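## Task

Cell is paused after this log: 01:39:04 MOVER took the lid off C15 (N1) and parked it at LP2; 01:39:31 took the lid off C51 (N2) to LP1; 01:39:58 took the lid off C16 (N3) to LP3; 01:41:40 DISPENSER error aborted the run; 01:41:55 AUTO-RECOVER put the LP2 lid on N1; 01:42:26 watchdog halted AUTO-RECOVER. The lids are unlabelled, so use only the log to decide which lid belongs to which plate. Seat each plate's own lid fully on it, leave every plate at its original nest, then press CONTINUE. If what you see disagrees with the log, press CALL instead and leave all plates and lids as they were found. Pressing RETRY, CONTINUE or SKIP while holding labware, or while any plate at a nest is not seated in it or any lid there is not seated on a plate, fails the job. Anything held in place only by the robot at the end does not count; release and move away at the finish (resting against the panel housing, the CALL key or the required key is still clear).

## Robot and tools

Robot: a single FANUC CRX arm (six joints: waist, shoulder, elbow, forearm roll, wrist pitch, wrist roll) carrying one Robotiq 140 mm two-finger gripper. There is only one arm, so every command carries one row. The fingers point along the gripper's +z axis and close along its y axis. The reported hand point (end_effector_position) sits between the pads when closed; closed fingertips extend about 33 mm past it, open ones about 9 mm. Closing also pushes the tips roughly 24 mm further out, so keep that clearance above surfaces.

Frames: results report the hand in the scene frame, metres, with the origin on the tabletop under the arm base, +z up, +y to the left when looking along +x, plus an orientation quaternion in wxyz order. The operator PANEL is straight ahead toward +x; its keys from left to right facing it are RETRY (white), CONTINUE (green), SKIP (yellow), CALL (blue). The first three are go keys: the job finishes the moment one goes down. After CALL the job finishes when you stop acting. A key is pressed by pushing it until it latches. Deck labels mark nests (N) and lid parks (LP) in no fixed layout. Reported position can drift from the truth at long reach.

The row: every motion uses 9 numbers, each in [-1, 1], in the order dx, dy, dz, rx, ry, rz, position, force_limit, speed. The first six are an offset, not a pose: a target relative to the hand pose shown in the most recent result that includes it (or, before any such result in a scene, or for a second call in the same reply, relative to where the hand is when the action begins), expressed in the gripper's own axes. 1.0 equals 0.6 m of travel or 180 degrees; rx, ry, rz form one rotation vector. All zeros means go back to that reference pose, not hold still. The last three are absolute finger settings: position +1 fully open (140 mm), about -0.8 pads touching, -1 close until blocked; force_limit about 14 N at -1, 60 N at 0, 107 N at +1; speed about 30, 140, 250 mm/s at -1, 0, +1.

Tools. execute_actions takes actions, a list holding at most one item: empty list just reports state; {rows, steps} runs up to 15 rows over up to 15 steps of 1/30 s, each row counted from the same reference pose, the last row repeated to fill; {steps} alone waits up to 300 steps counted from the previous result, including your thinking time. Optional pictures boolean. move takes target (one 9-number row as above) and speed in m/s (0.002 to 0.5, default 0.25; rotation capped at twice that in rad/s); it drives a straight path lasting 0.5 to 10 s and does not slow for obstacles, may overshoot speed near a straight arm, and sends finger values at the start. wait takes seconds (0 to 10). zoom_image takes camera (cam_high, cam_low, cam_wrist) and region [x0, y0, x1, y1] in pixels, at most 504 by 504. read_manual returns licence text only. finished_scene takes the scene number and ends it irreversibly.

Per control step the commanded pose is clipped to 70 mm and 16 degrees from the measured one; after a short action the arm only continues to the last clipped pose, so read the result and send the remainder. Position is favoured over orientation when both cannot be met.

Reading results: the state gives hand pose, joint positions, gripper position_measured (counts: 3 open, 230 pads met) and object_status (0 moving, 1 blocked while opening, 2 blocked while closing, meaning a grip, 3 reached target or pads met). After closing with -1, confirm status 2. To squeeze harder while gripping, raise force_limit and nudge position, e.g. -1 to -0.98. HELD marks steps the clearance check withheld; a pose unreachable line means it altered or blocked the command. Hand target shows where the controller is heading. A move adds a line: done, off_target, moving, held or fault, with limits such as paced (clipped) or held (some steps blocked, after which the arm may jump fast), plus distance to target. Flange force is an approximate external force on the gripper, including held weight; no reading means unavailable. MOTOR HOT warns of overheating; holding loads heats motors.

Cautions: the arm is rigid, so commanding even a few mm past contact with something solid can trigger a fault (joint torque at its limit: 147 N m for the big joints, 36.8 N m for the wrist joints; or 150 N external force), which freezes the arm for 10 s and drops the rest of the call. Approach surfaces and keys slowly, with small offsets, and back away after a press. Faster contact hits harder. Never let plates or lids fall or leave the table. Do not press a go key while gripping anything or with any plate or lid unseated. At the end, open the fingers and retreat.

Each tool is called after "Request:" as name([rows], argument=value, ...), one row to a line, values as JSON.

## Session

Request:
execute_actions(actions=[])

Scene clock: 0.00 s of 9600.00 s.
end_effector_position=(+0.8301, -0.3072, +0.3663) position_measured=3 object_status=3 end_effector_quat_wxyz=(+0.508, +0.352, +0.579, +0.531)
Joint positions: [-0.013  1.601  0.43   0.071  1.754  2.365]
Joint velocities: [-0.001  0.002 -0.    -0.001 -0.001 -0.   ]
Flange force (N, the push that the arm receives, along the gripper's own x y z axes): no reading
Hand target: +0.830, -0.307, +0.366; +0.508, +0.352, +0.579, +0.531

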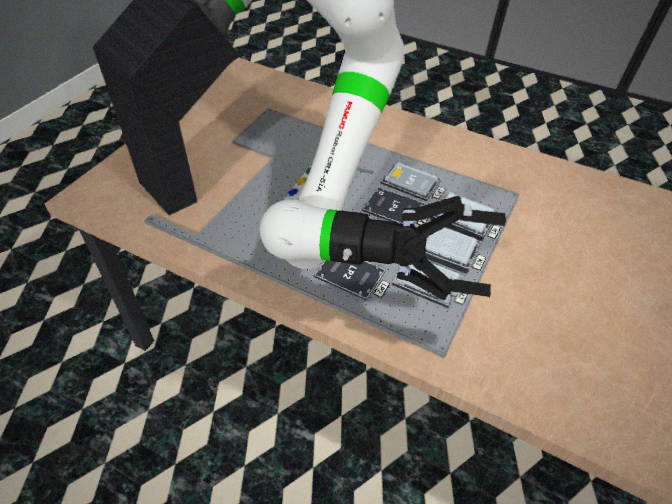

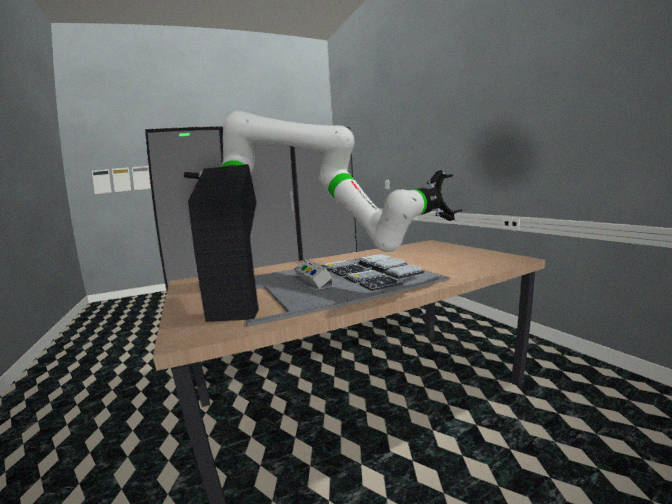

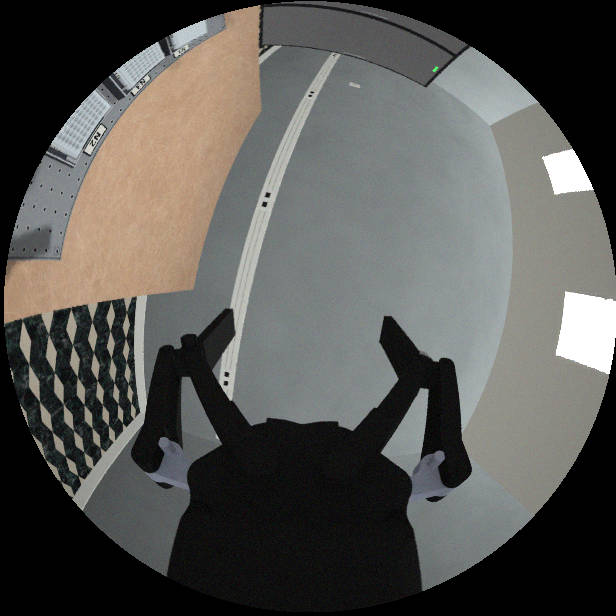

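Request:
move(target=[0.598,0.04,-0.246,0.395,0.378,-0.262,1,0,0])

Request:
zoom_image(camera="cam_high", region=[300, 150, 520, 330])

Scene clock: 6.87 s of 9600.00 s.
end_effector_position=(+0.6005, -0.0014, +0.2999) position_measured=3 object_status=3 end_effector_quat_wxyz=(+0.002, +0.001, +1.000, -0.003)
Joint positions: [-0.451  0.479 -0.375  2.1    1.294  2.793]
Joint velocities: [ 0.    -0.     0.001  0.001  0.    -0.001]
Flange force (N, the push that the arm receives, along the gripper's own x y z axes): [1.3 -1.9 -1.9]
Hand target: +0.600, -0.001, +0.300; +0.002, +0.001, +1.000, -0.003
Off the commanded pose: 0.001 m, 0 deg.
move: done

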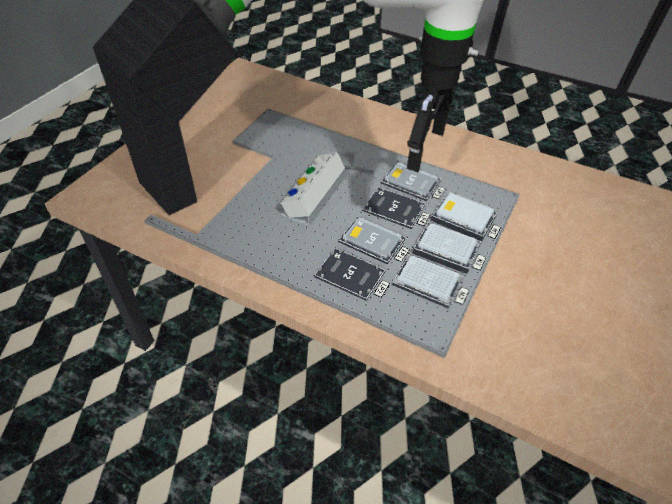

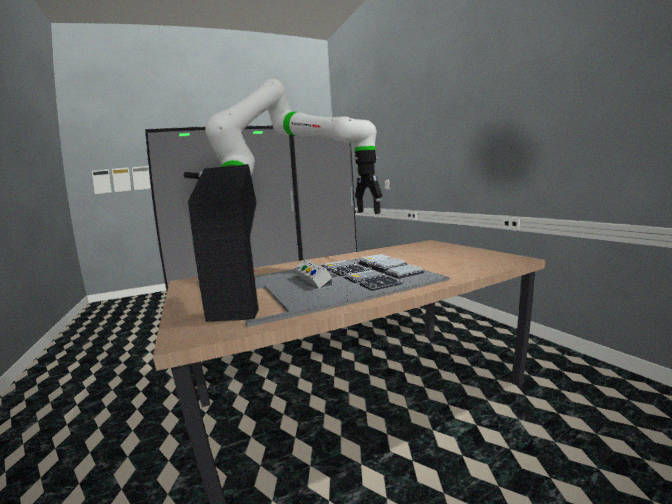

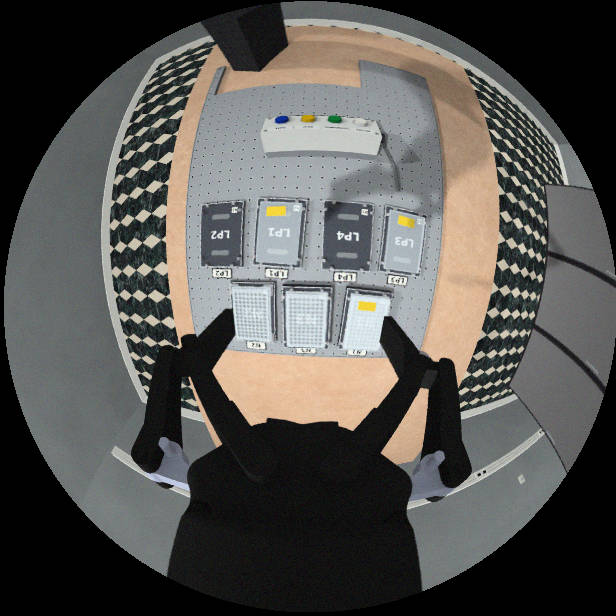

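Region (300, 150, 520, 330) of cam_high's 672x504 image, scaled by 2.291, with more detail than that image has; it fills the top 412 rows of this view, and the rest is white.

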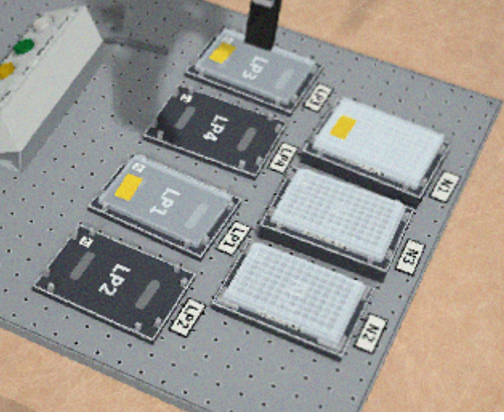

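Request:
zoom_image(camera="cam_high", region=[390, 210, 500, 310])

Request:
move(target=[0.16,-0.105,0.33,0,0,0,0.55,-0.5,0])

Region (390, 210, 500, 310) of cam_high's 672x504 image, scaled by 4.582, with more detail than that image has; it fills the top 458 rows of this view, and the rest is white.

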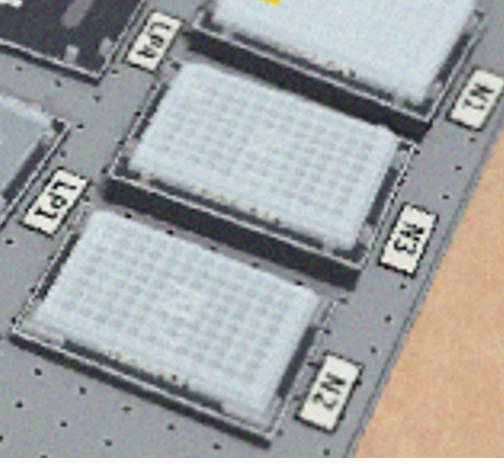

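Scene clock: 9.40 s of 9600.00 s.
end_effector_position=(+0.5046, -0.0651, +0.1018) position_measured=59 object_status=3 end_effector_quat_wxyz=(+0.001, +0.001, +1.000, -0.003)
Joint positions: [-0.117  0.697 -0.626  1.615  1.009  3.228]
Joint velocities: [ 0.    -0.002 -0.    -0.001  0.     0.001]
Flange force (N, the push that the arm receives, along the gripper's own x y z axes): [1.3 -3.0 -5.5]
Hand target: +0.505, -0.065, +0.102; +0.001, +0.001, +1.000, -0.003
Off the commanded pose: 0.000 m, 0 deg.
move: done

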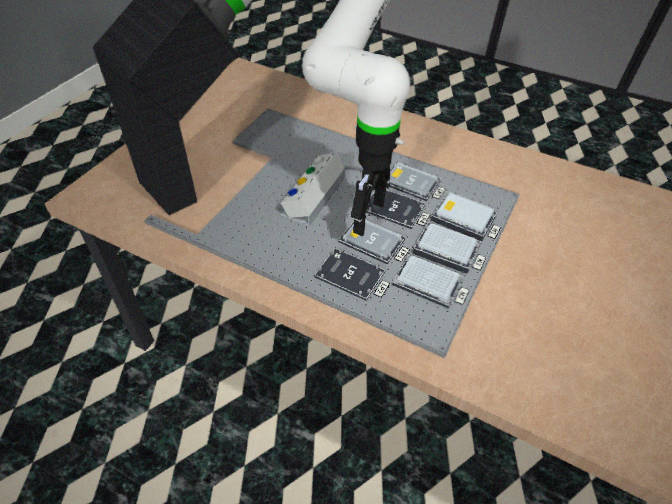

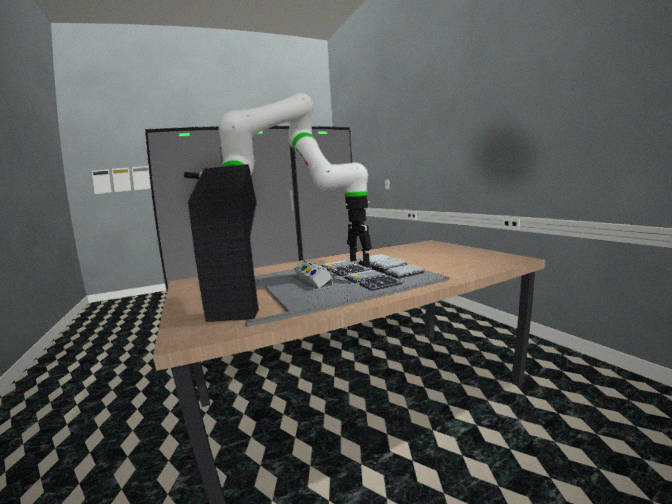

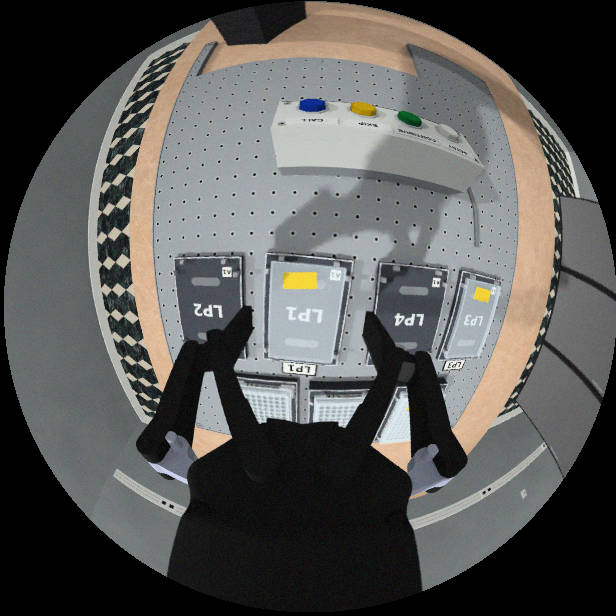

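Request:
move(target=[0,0,0.065,0,0,0.01,0.55,-0.5,0], speed=0.08)

Request:
zoom_image(camera="cam_wrist", region=[190, 230, 430, 450])

Request:
zoom_image(camera="cam_high", region=[330, 190, 420, 270])

Scene clock: 12.57 s of 9600.00 s.
end_effector_position=(+0.5047, -0.0652, +0.0628) position_measured=59 object_status=3 end_effector_quat_wxyz=(+0.001, +0.017, +1.000, -0.003)
Joint positions: [-0.022  0.749 -0.601  1.505  0.988  3.23 ]
Joint velocities: [ 0.001 -0.001  0.    -0.001  0.002  0.002]
Flange force (N, the push that the arm receives, along the gripper's own x y z axes): [2.1 -1.2 -2.5]
Hand target: +0.505, -0.065, +0.063; +0.001, +0.017, +1.000, -0.003
Off the commanded pose: 0.000 m, 0 deg.
move: done

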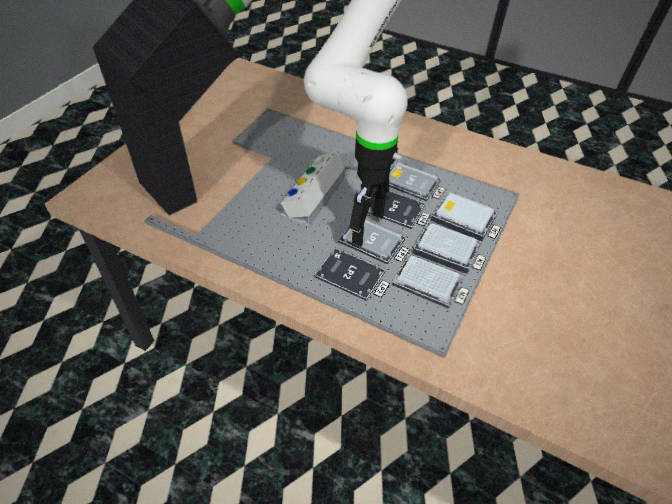

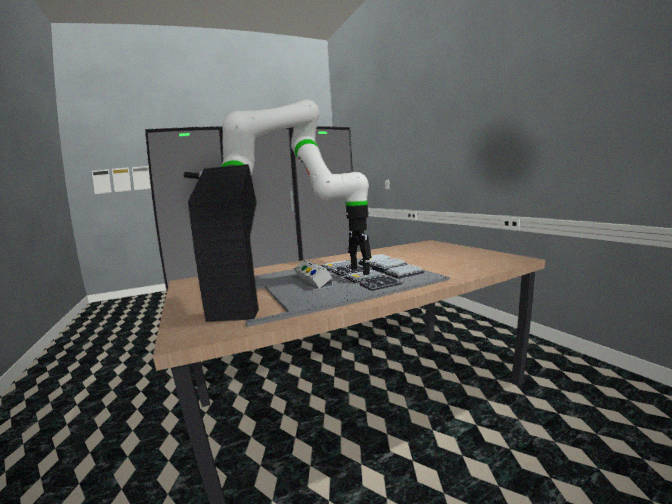

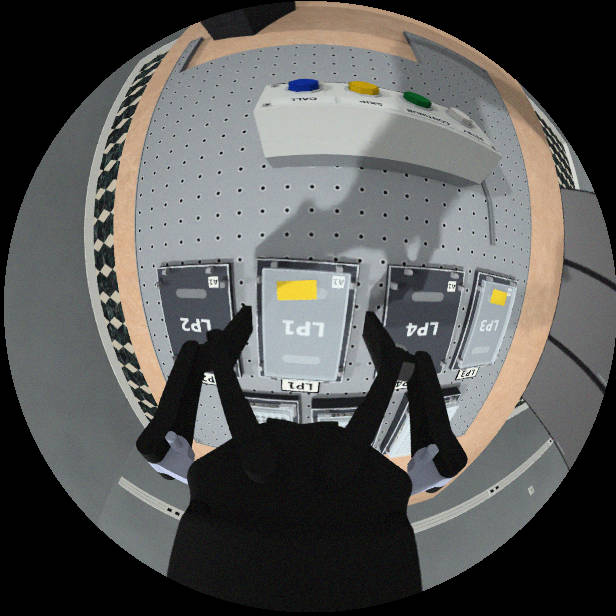

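Region (190, 230, 430, 450) of cam_wrist's 616x616 image, scaled by 2.100, with more detail than that image has; it fills the top 462 rows of this view, and the rest is white.

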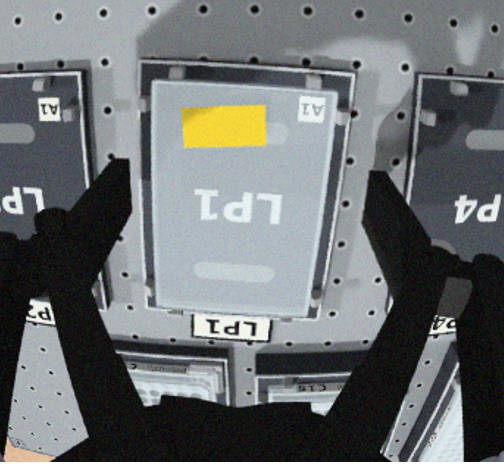

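Region (330, 190, 420, 270) of cam_high's 672x504 image, scaled by 5.600, with more detail than that image has.

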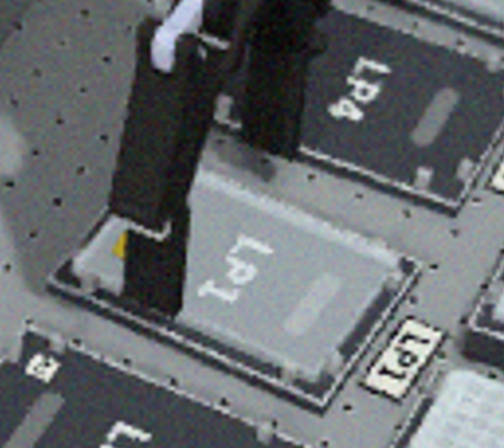

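Request:
move(target=[-0.02,-0.007,0.03,0,0,0,0.42,-0.5,0], speed=0.03)

Request:
zoom_image(camera="cam_wrist", region=[190, 230, 430, 450])

Request:
zoom_image(camera="cam_high", region=[330, 190, 420, 270])

Scene clock: 25.83 s of 9600.00 s.
end_effector_position=(+0.5161, -0.0696, +0.0457) position_measured=76 object_status=3 end_effector_quat_wxyz=(+0.002, +0.018, +1.000, -0.003)
Joint positions: [ 0.007  0.788 -0.554  1.482  0.982  3.219]
Joint velocities: [-0.    -0.001 -0.    -0.    -0.    -0.002]
Flange force (N, the push that the arm receives, along the gripper's own x y z axes): [21.5 6.4 -50.6]
Hand target: +0.516, -0.070, +0.046; +0.002, +0.018, +1.000, -0.003
Off the commanded pose: 0.001 m, 0 deg.
FORCE FAULT: contact force on the arm reached its limit, and the arm stopped for 10 seconds. The contact can be on any part of the arm, not only on its tool. The arm's remaining commands of this call were not run. The arm holds still and accepts commands again. Move the arm away from the contact; if what it grips holds it there, let go first. Pushing or pulling that hard again can fault the arm again.
move: done

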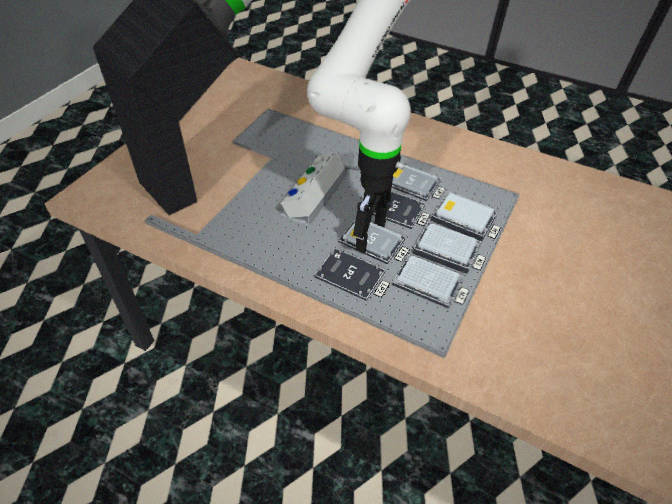

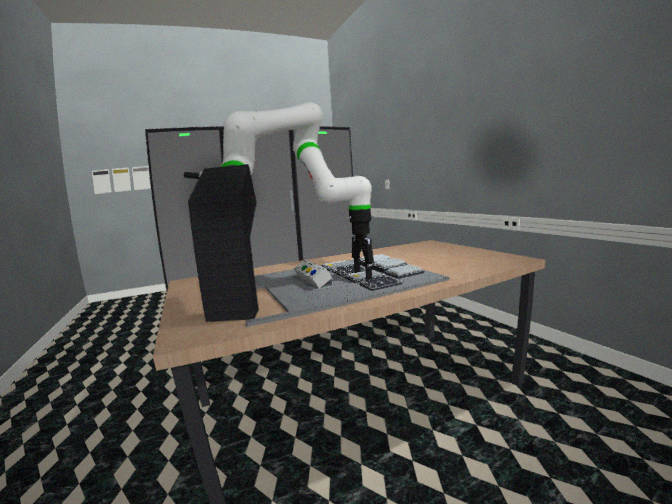

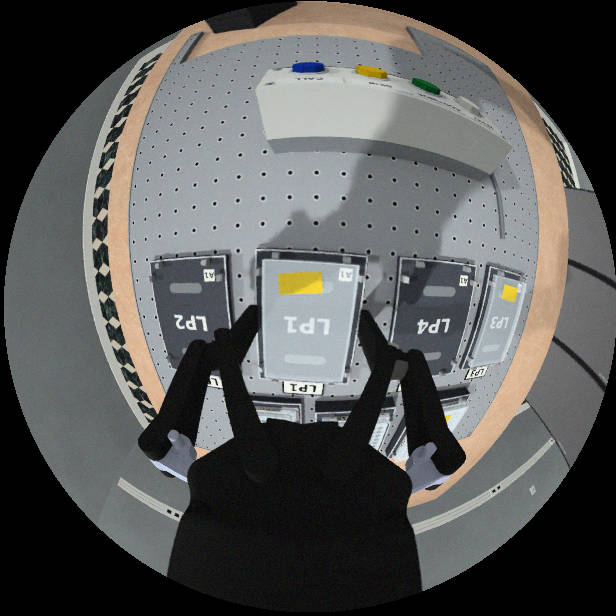

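Region (190, 230, 430, 450) of cam_wrist's 616x616 image, scaled by 2.100, with more detail than that image has; it fills the top 462 rows of this view, and the rest is white.

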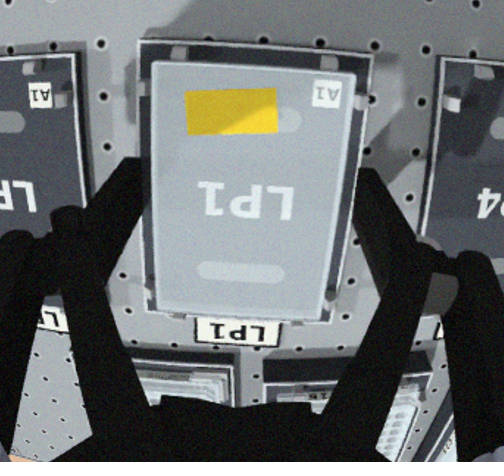

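Region (330, 190, 420, 270) of cam_high's 672x504 image, scaled by 5.600, with more detail than that image has.

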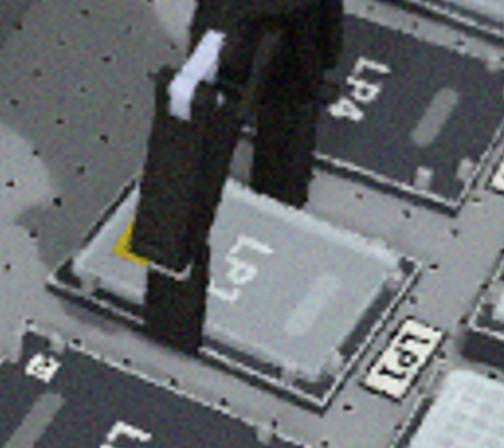

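Request:
move(target=[0,-0.002,-0.0125,0,0,0,0.42,-0.5,0], speed=0.03)

Request:
move(target=[0,0,0,0,0,0,-1,-0.6,-1])

Request:
move(target=[0,0,-0.09,0,0,0,-1,-0.6,-1], speed=0.08)

Scene clock: 28.23 s of 9600.00 s.
end_effector_position=(+0.5160, -0.0708, +0.0532) position_measured=76 object_status=3 end_effector_quat_wxyz=(+0.002, +0.018, +1.000, -0.003)
Joint positions: [-0.012  0.78  -0.559  1.502  0.986  3.215]
Joint velocities: [-0.    -0.    -0.     0.001 -0.    -0.001]
Flange force (N, the push that the arm receives, along the gripper's own x y z axes): [2.5 -0.8 -4.7]
Hand target: +0.516, -0.071, +0.053; +0.002, +0.018, +1.000, -0.003
Off the commanded pose: 0.000 m, 0 deg.
move: done

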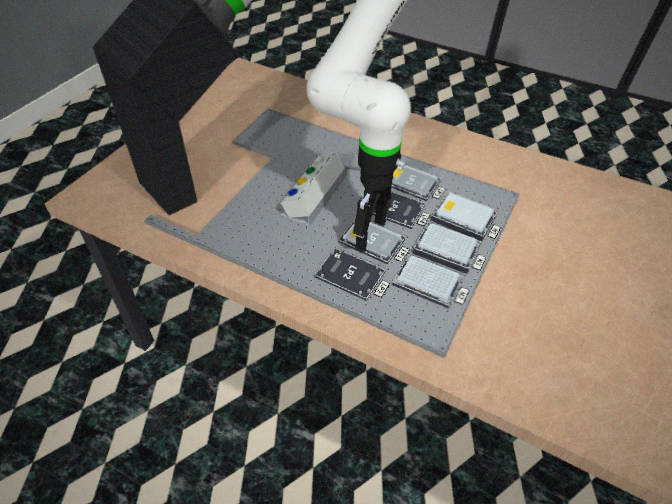

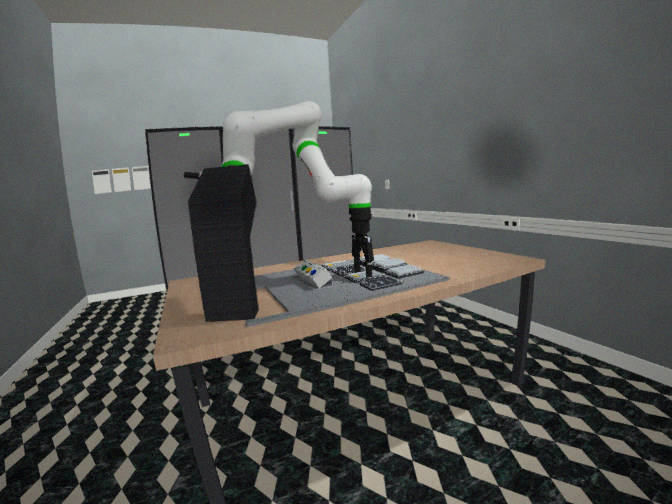

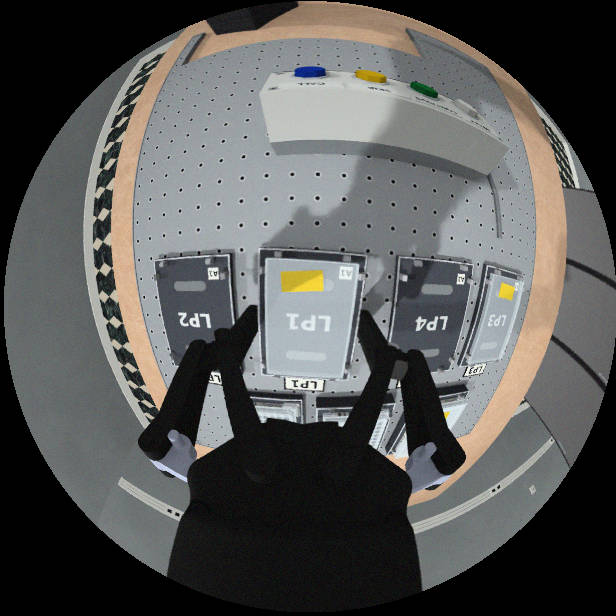

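Scene clock: 29.00 s of 9600.00 s.
end_effector_position=(+0.5161, -0.0708, +0.0533) position_measured=102 object_status=2 end_effector_quat_wxyz=(+0.002, +0.018, +1.000, -0.003)
Joint positions: [-0.012  0.78  -0.559  1.502  0.986  3.215]
Joint velocities: [-0.    -0.002 -0.     0.001  0.001 -0.   ]
Flange force (N, the push that the arm receives, along the gripper's own x y z axes): [6.7 -0.1 -23.0]
Hand target: +0.516, -0.071, +0.053; +0.002, +0.018, +1.000, -0.003
Off the commanded pose: 0.000 m, 0 deg.
move: done

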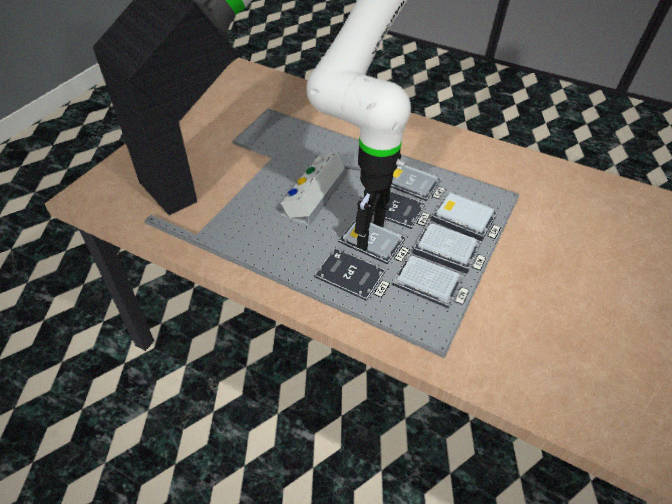

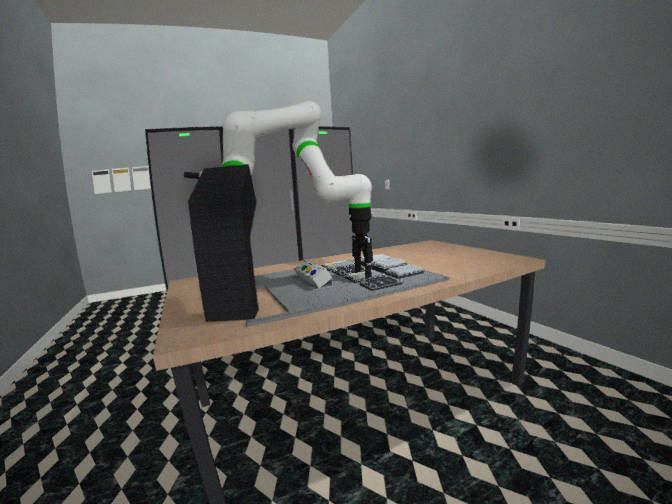

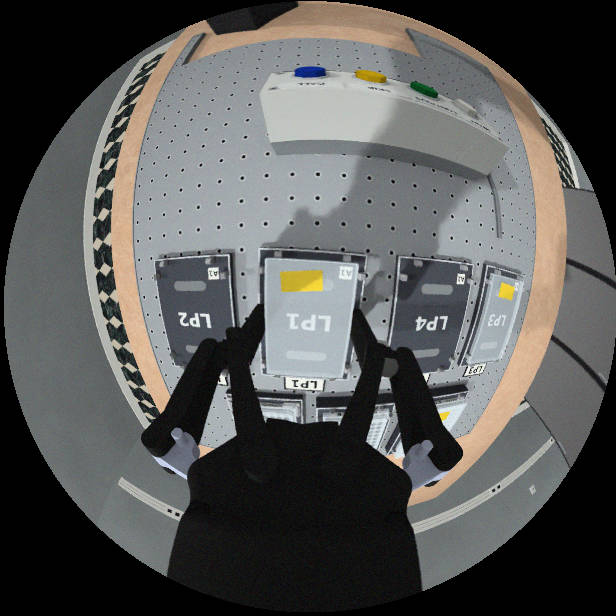

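Scene clock: 30.00 s of 9600.00 s.
end_effector_position=(+0.5159, -0.0708, +0.1073) position_measured=102 object_status=2 end_effector_quat_wxyz=(+0.002, +0.018, +1.000, -0.003)
Joint positions: [-0.139  0.71  -0.592  1.649  1.017  3.171]
Joint velocities: [-0.    -0.002  0.     0.001 -0.001 -0.002]
Flange force (N, the push that the arm receives, along the gripper's own x y z axes): [3.0 -0.2 -3.2]
Hand target: +0.516, -0.071, +0.107; +0.002, +0.018, +1.000, -0.003
Off the commanded pose: 0.000 m, 0 deg.
move: done

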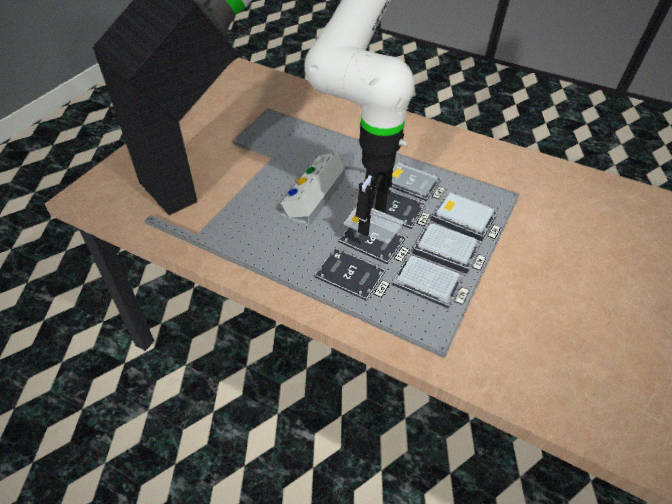

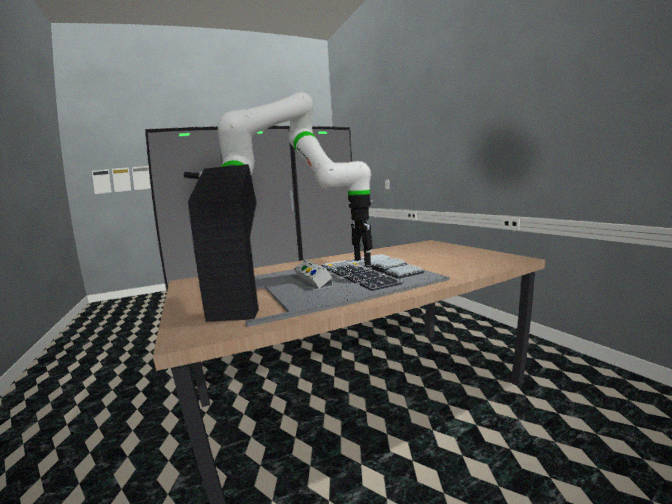

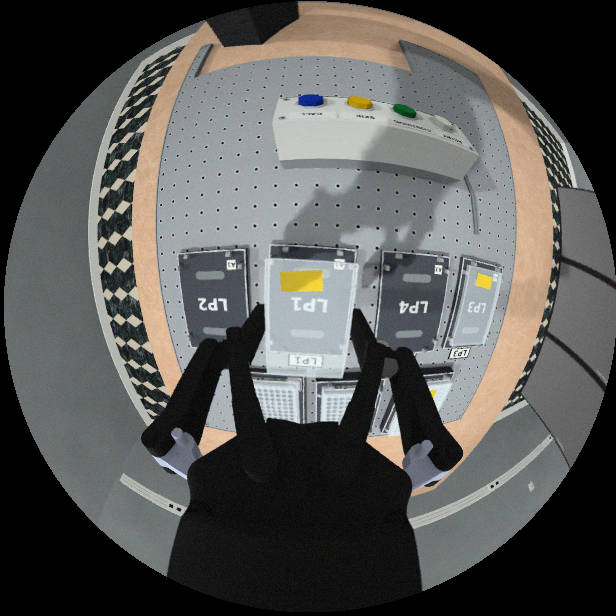

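Request:
move(target=[-0.283,-0.075,0,0,0,0,-1,-0.6,-1], speed=0.15)

Request:
zoom_image(camera="cam_wrist", region=[230, 220, 430, 400])

Request:
zoom_image(camera="cam_high", region=[380, 220, 480, 310])

Scene clock: 33.67 s of 9600.00 s.
end_effector_position=(+0.6845, -0.1211, +0.1080) position_measured=102 object_status=2 end_effector_quat_wxyz=(+0.002, +0.018, +1.000, -0.003)
Joint positions: [-0.191  0.968 -0.012  1.872  1.1    2.814]
Joint velocities: [-0.     0.001  0.001  0.001  0.    -0.001]
Flange force (N, the push that the arm receives, along the gripper's own x y z axes): [4.0 -0.4 -3.4]
Hand target: +0.685, -0.121, +0.108; +0.002, +0.018, +1.000, -0.003
Off the commanded pose: 0.001 m, 0 deg.
move: done

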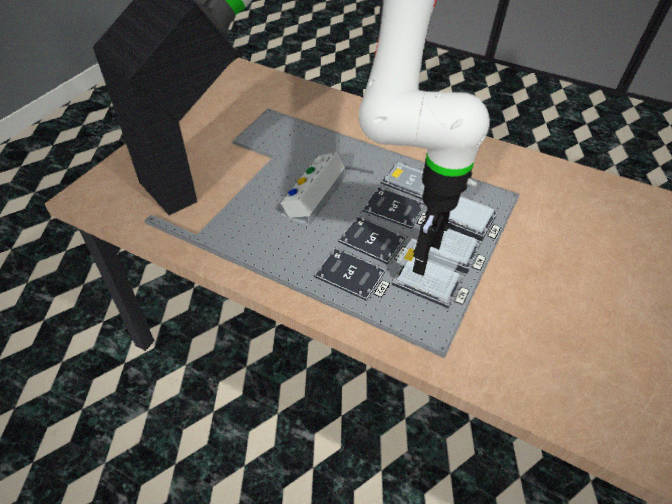

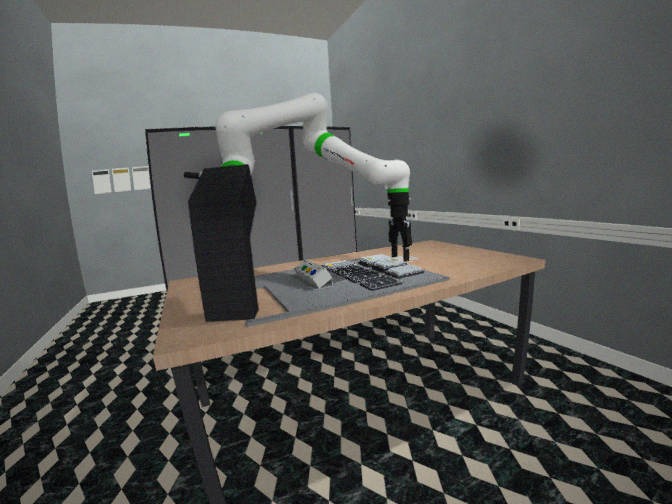

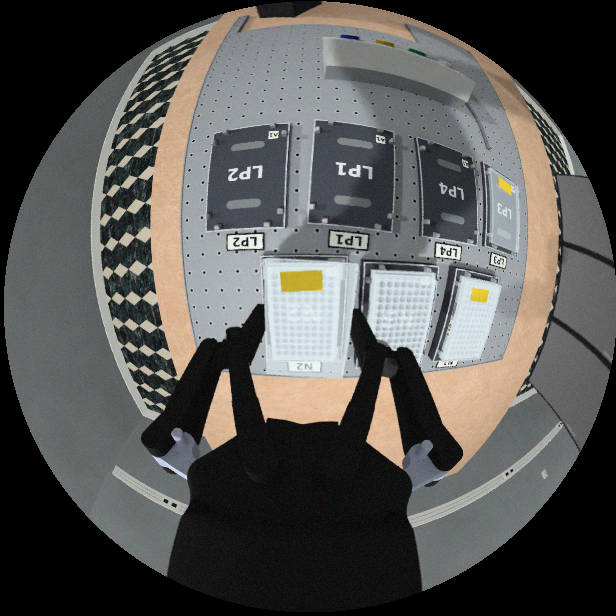

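Region (230, 220, 430, 400) of cam_wrist's 616x616 image, scaled by 2.520, with more detail than that image has; it fills the top 454 rows of this view, and the rest is white.

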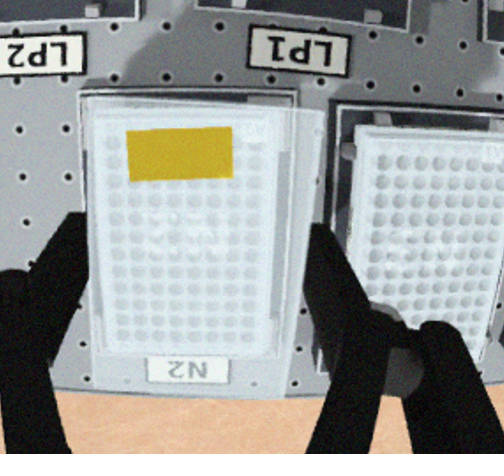

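Region (380, 220, 480, 310) of cam_high's 672x504 image, scaled by 5.040, with more detail than that image has; it fills the top 454 rows of this view, and the rest is white.

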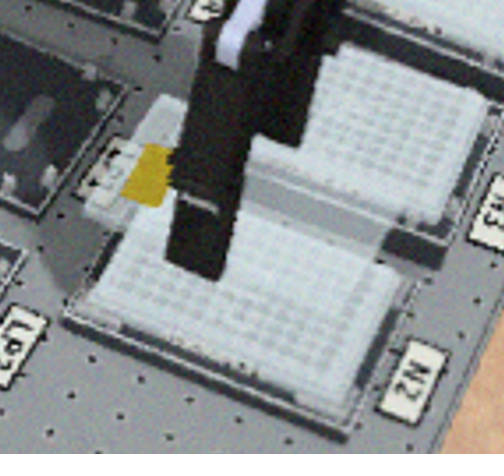

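Request:
move(target=[-0.018,-0.014,0.033,0,0,-0.011,-1,-0.6,-1], speed=0.04)

Request:
zoom_image(camera="cam_wrist", region=[230, 230, 400, 400])

Request:
zoom_image(camera="cam_high", region=[380, 220, 480, 310])

Request:
zoom_image(camera="cam_wrist", region=[360, 250, 520, 390])

Scene clock: 36.90 s of 9600.00 s.
end_effector_position=(+0.6951, -0.1298, +0.0882) position_measured=102 object_status=2 end_effector_quat_wxyz=(+0.002, +0.000, +1.000, -0.003)
Joint positions: [-0.168  1.019  0.048  1.86   1.091  2.834]
Joint velocities: [ 0.     0.001  0.001  0.    -0.001 -0.001]
Flange force (N, the push that the arm receives, along the gripper's own x y z axes): [-0.9 -2.7 -2.3]
Hand target: +0.695, -0.130, +0.088; +0.002, +0.000, +1.000, -0.003
Off the commanded pose: 0.000 m, 0 deg.
move: done

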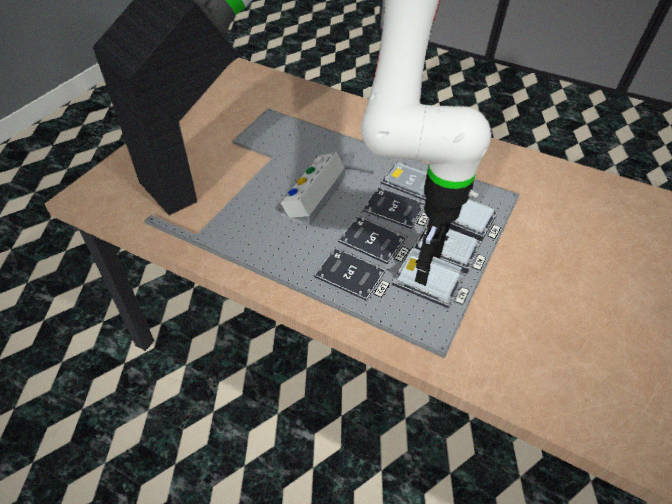

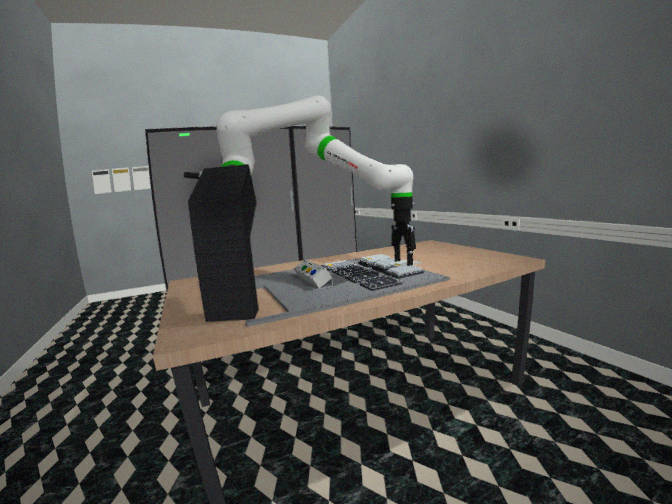

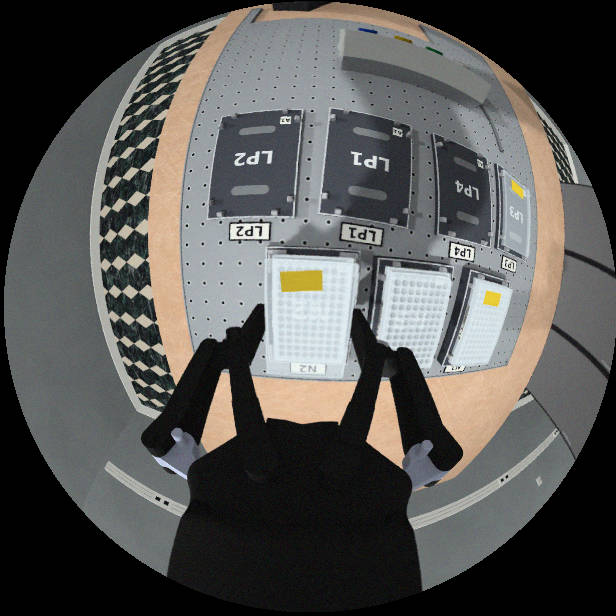

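Region (230, 230, 400, 400) of cam_wrist's 616x616 image, scaled by 2.965, with more detail than that image has.

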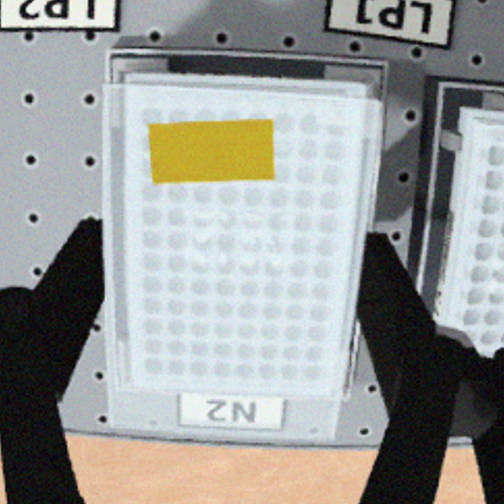

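Region (380, 220, 480, 310) of cam_high's 672x504 image, scaled by 5.040, with more detail than that image has; it fills the top 454 rows of this view, and the rest is white.

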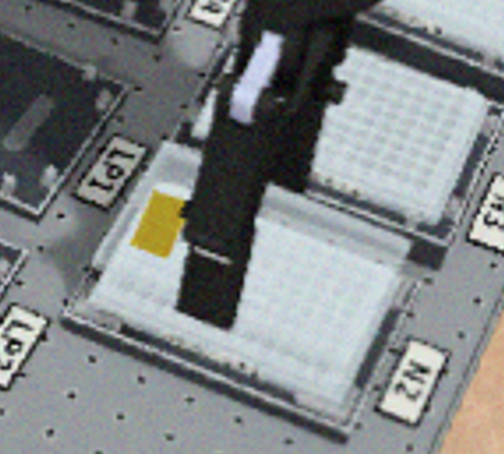

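Region (360, 250, 520, 390) of cam_wrist's 616x616 image, scaled by 3.150, with more detail than that image has; it fills the top 441 rows of this view, and the rest is white.

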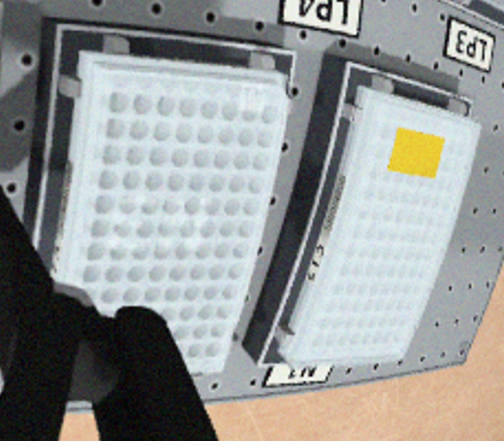

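Request:
move(target=[0.002,0,0.014,0,0,-0.003,-1,-0.6,-1], speed=0.02)

Request:
zoom_image(camera="cam_wrist", region=[230, 230, 400, 400])

Request:
zoom_image(camera="cam_high", region=[380, 220, 480, 310])

Scene clock: 39.27 s of 9600.00 s.
end_effector_position=(+0.6939, -0.1299, +0.0798) position_measured=102 object_status=2 end_effector_quat_wxyz=(+0.002, -0.004, +1.000, -0.003)
Joint positions: [-0.156  1.026  0.048  1.847  1.082  2.85 ]
Joint velocities: [-0.     0.001 -0.    -0.001 -0.     0.003]
Flange force (N, the push that the arm receives, along the gripper's own x y z axes): [3.0 -0.8 -3.1]
Hand target: +0.694, -0.130, +0.080; +0.002, -0.004, +1.000, -0.003
Off the commanded pose: 0.000 m, 0 deg.
move: done

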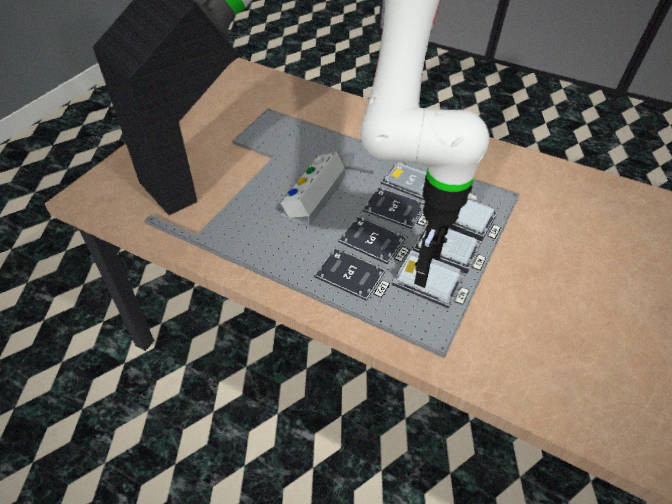

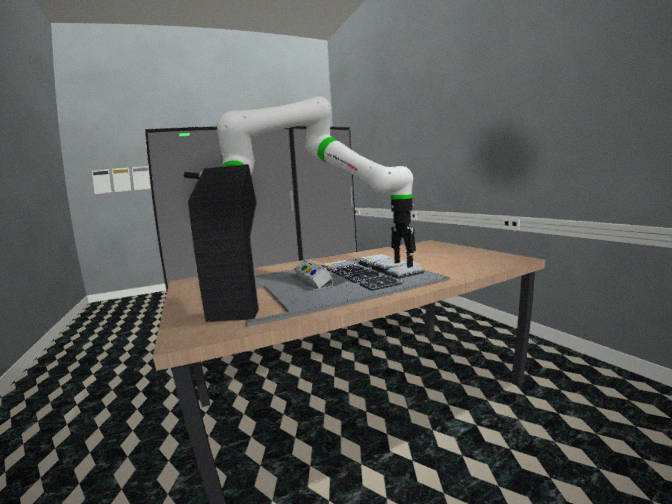

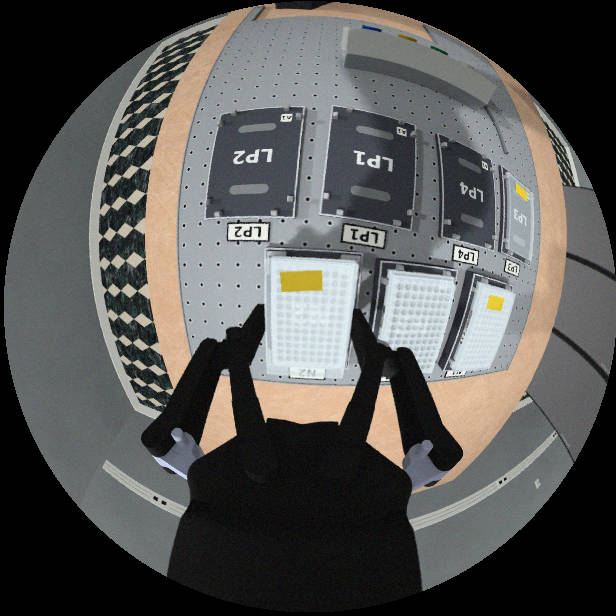

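Region (230, 230, 400, 400) of cam_wrist's 616x616 image, scaled by 2.965, with more detail than that image has.

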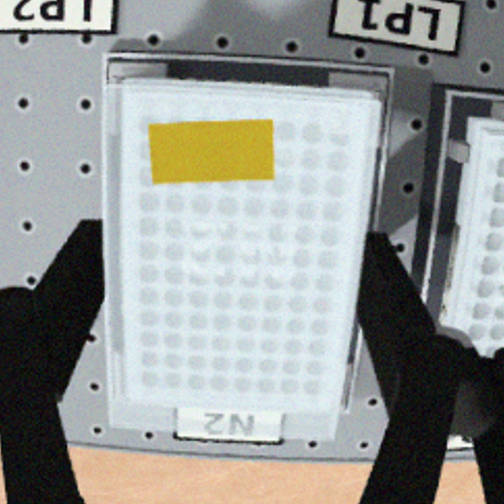

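Region (380, 220, 480, 310) of cam_high's 672x504 image, scaled by 5.040, with more detail than that image has; it fills the top 454 rows of this view, and the rest is white.

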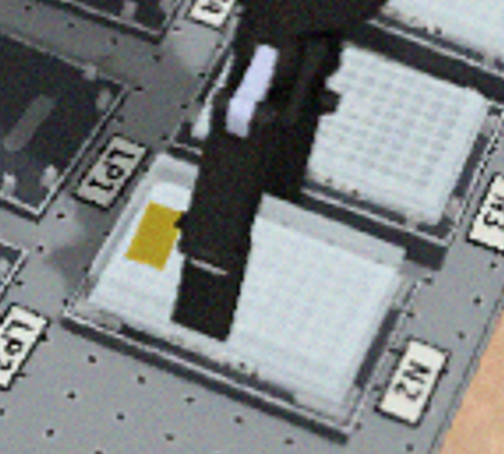

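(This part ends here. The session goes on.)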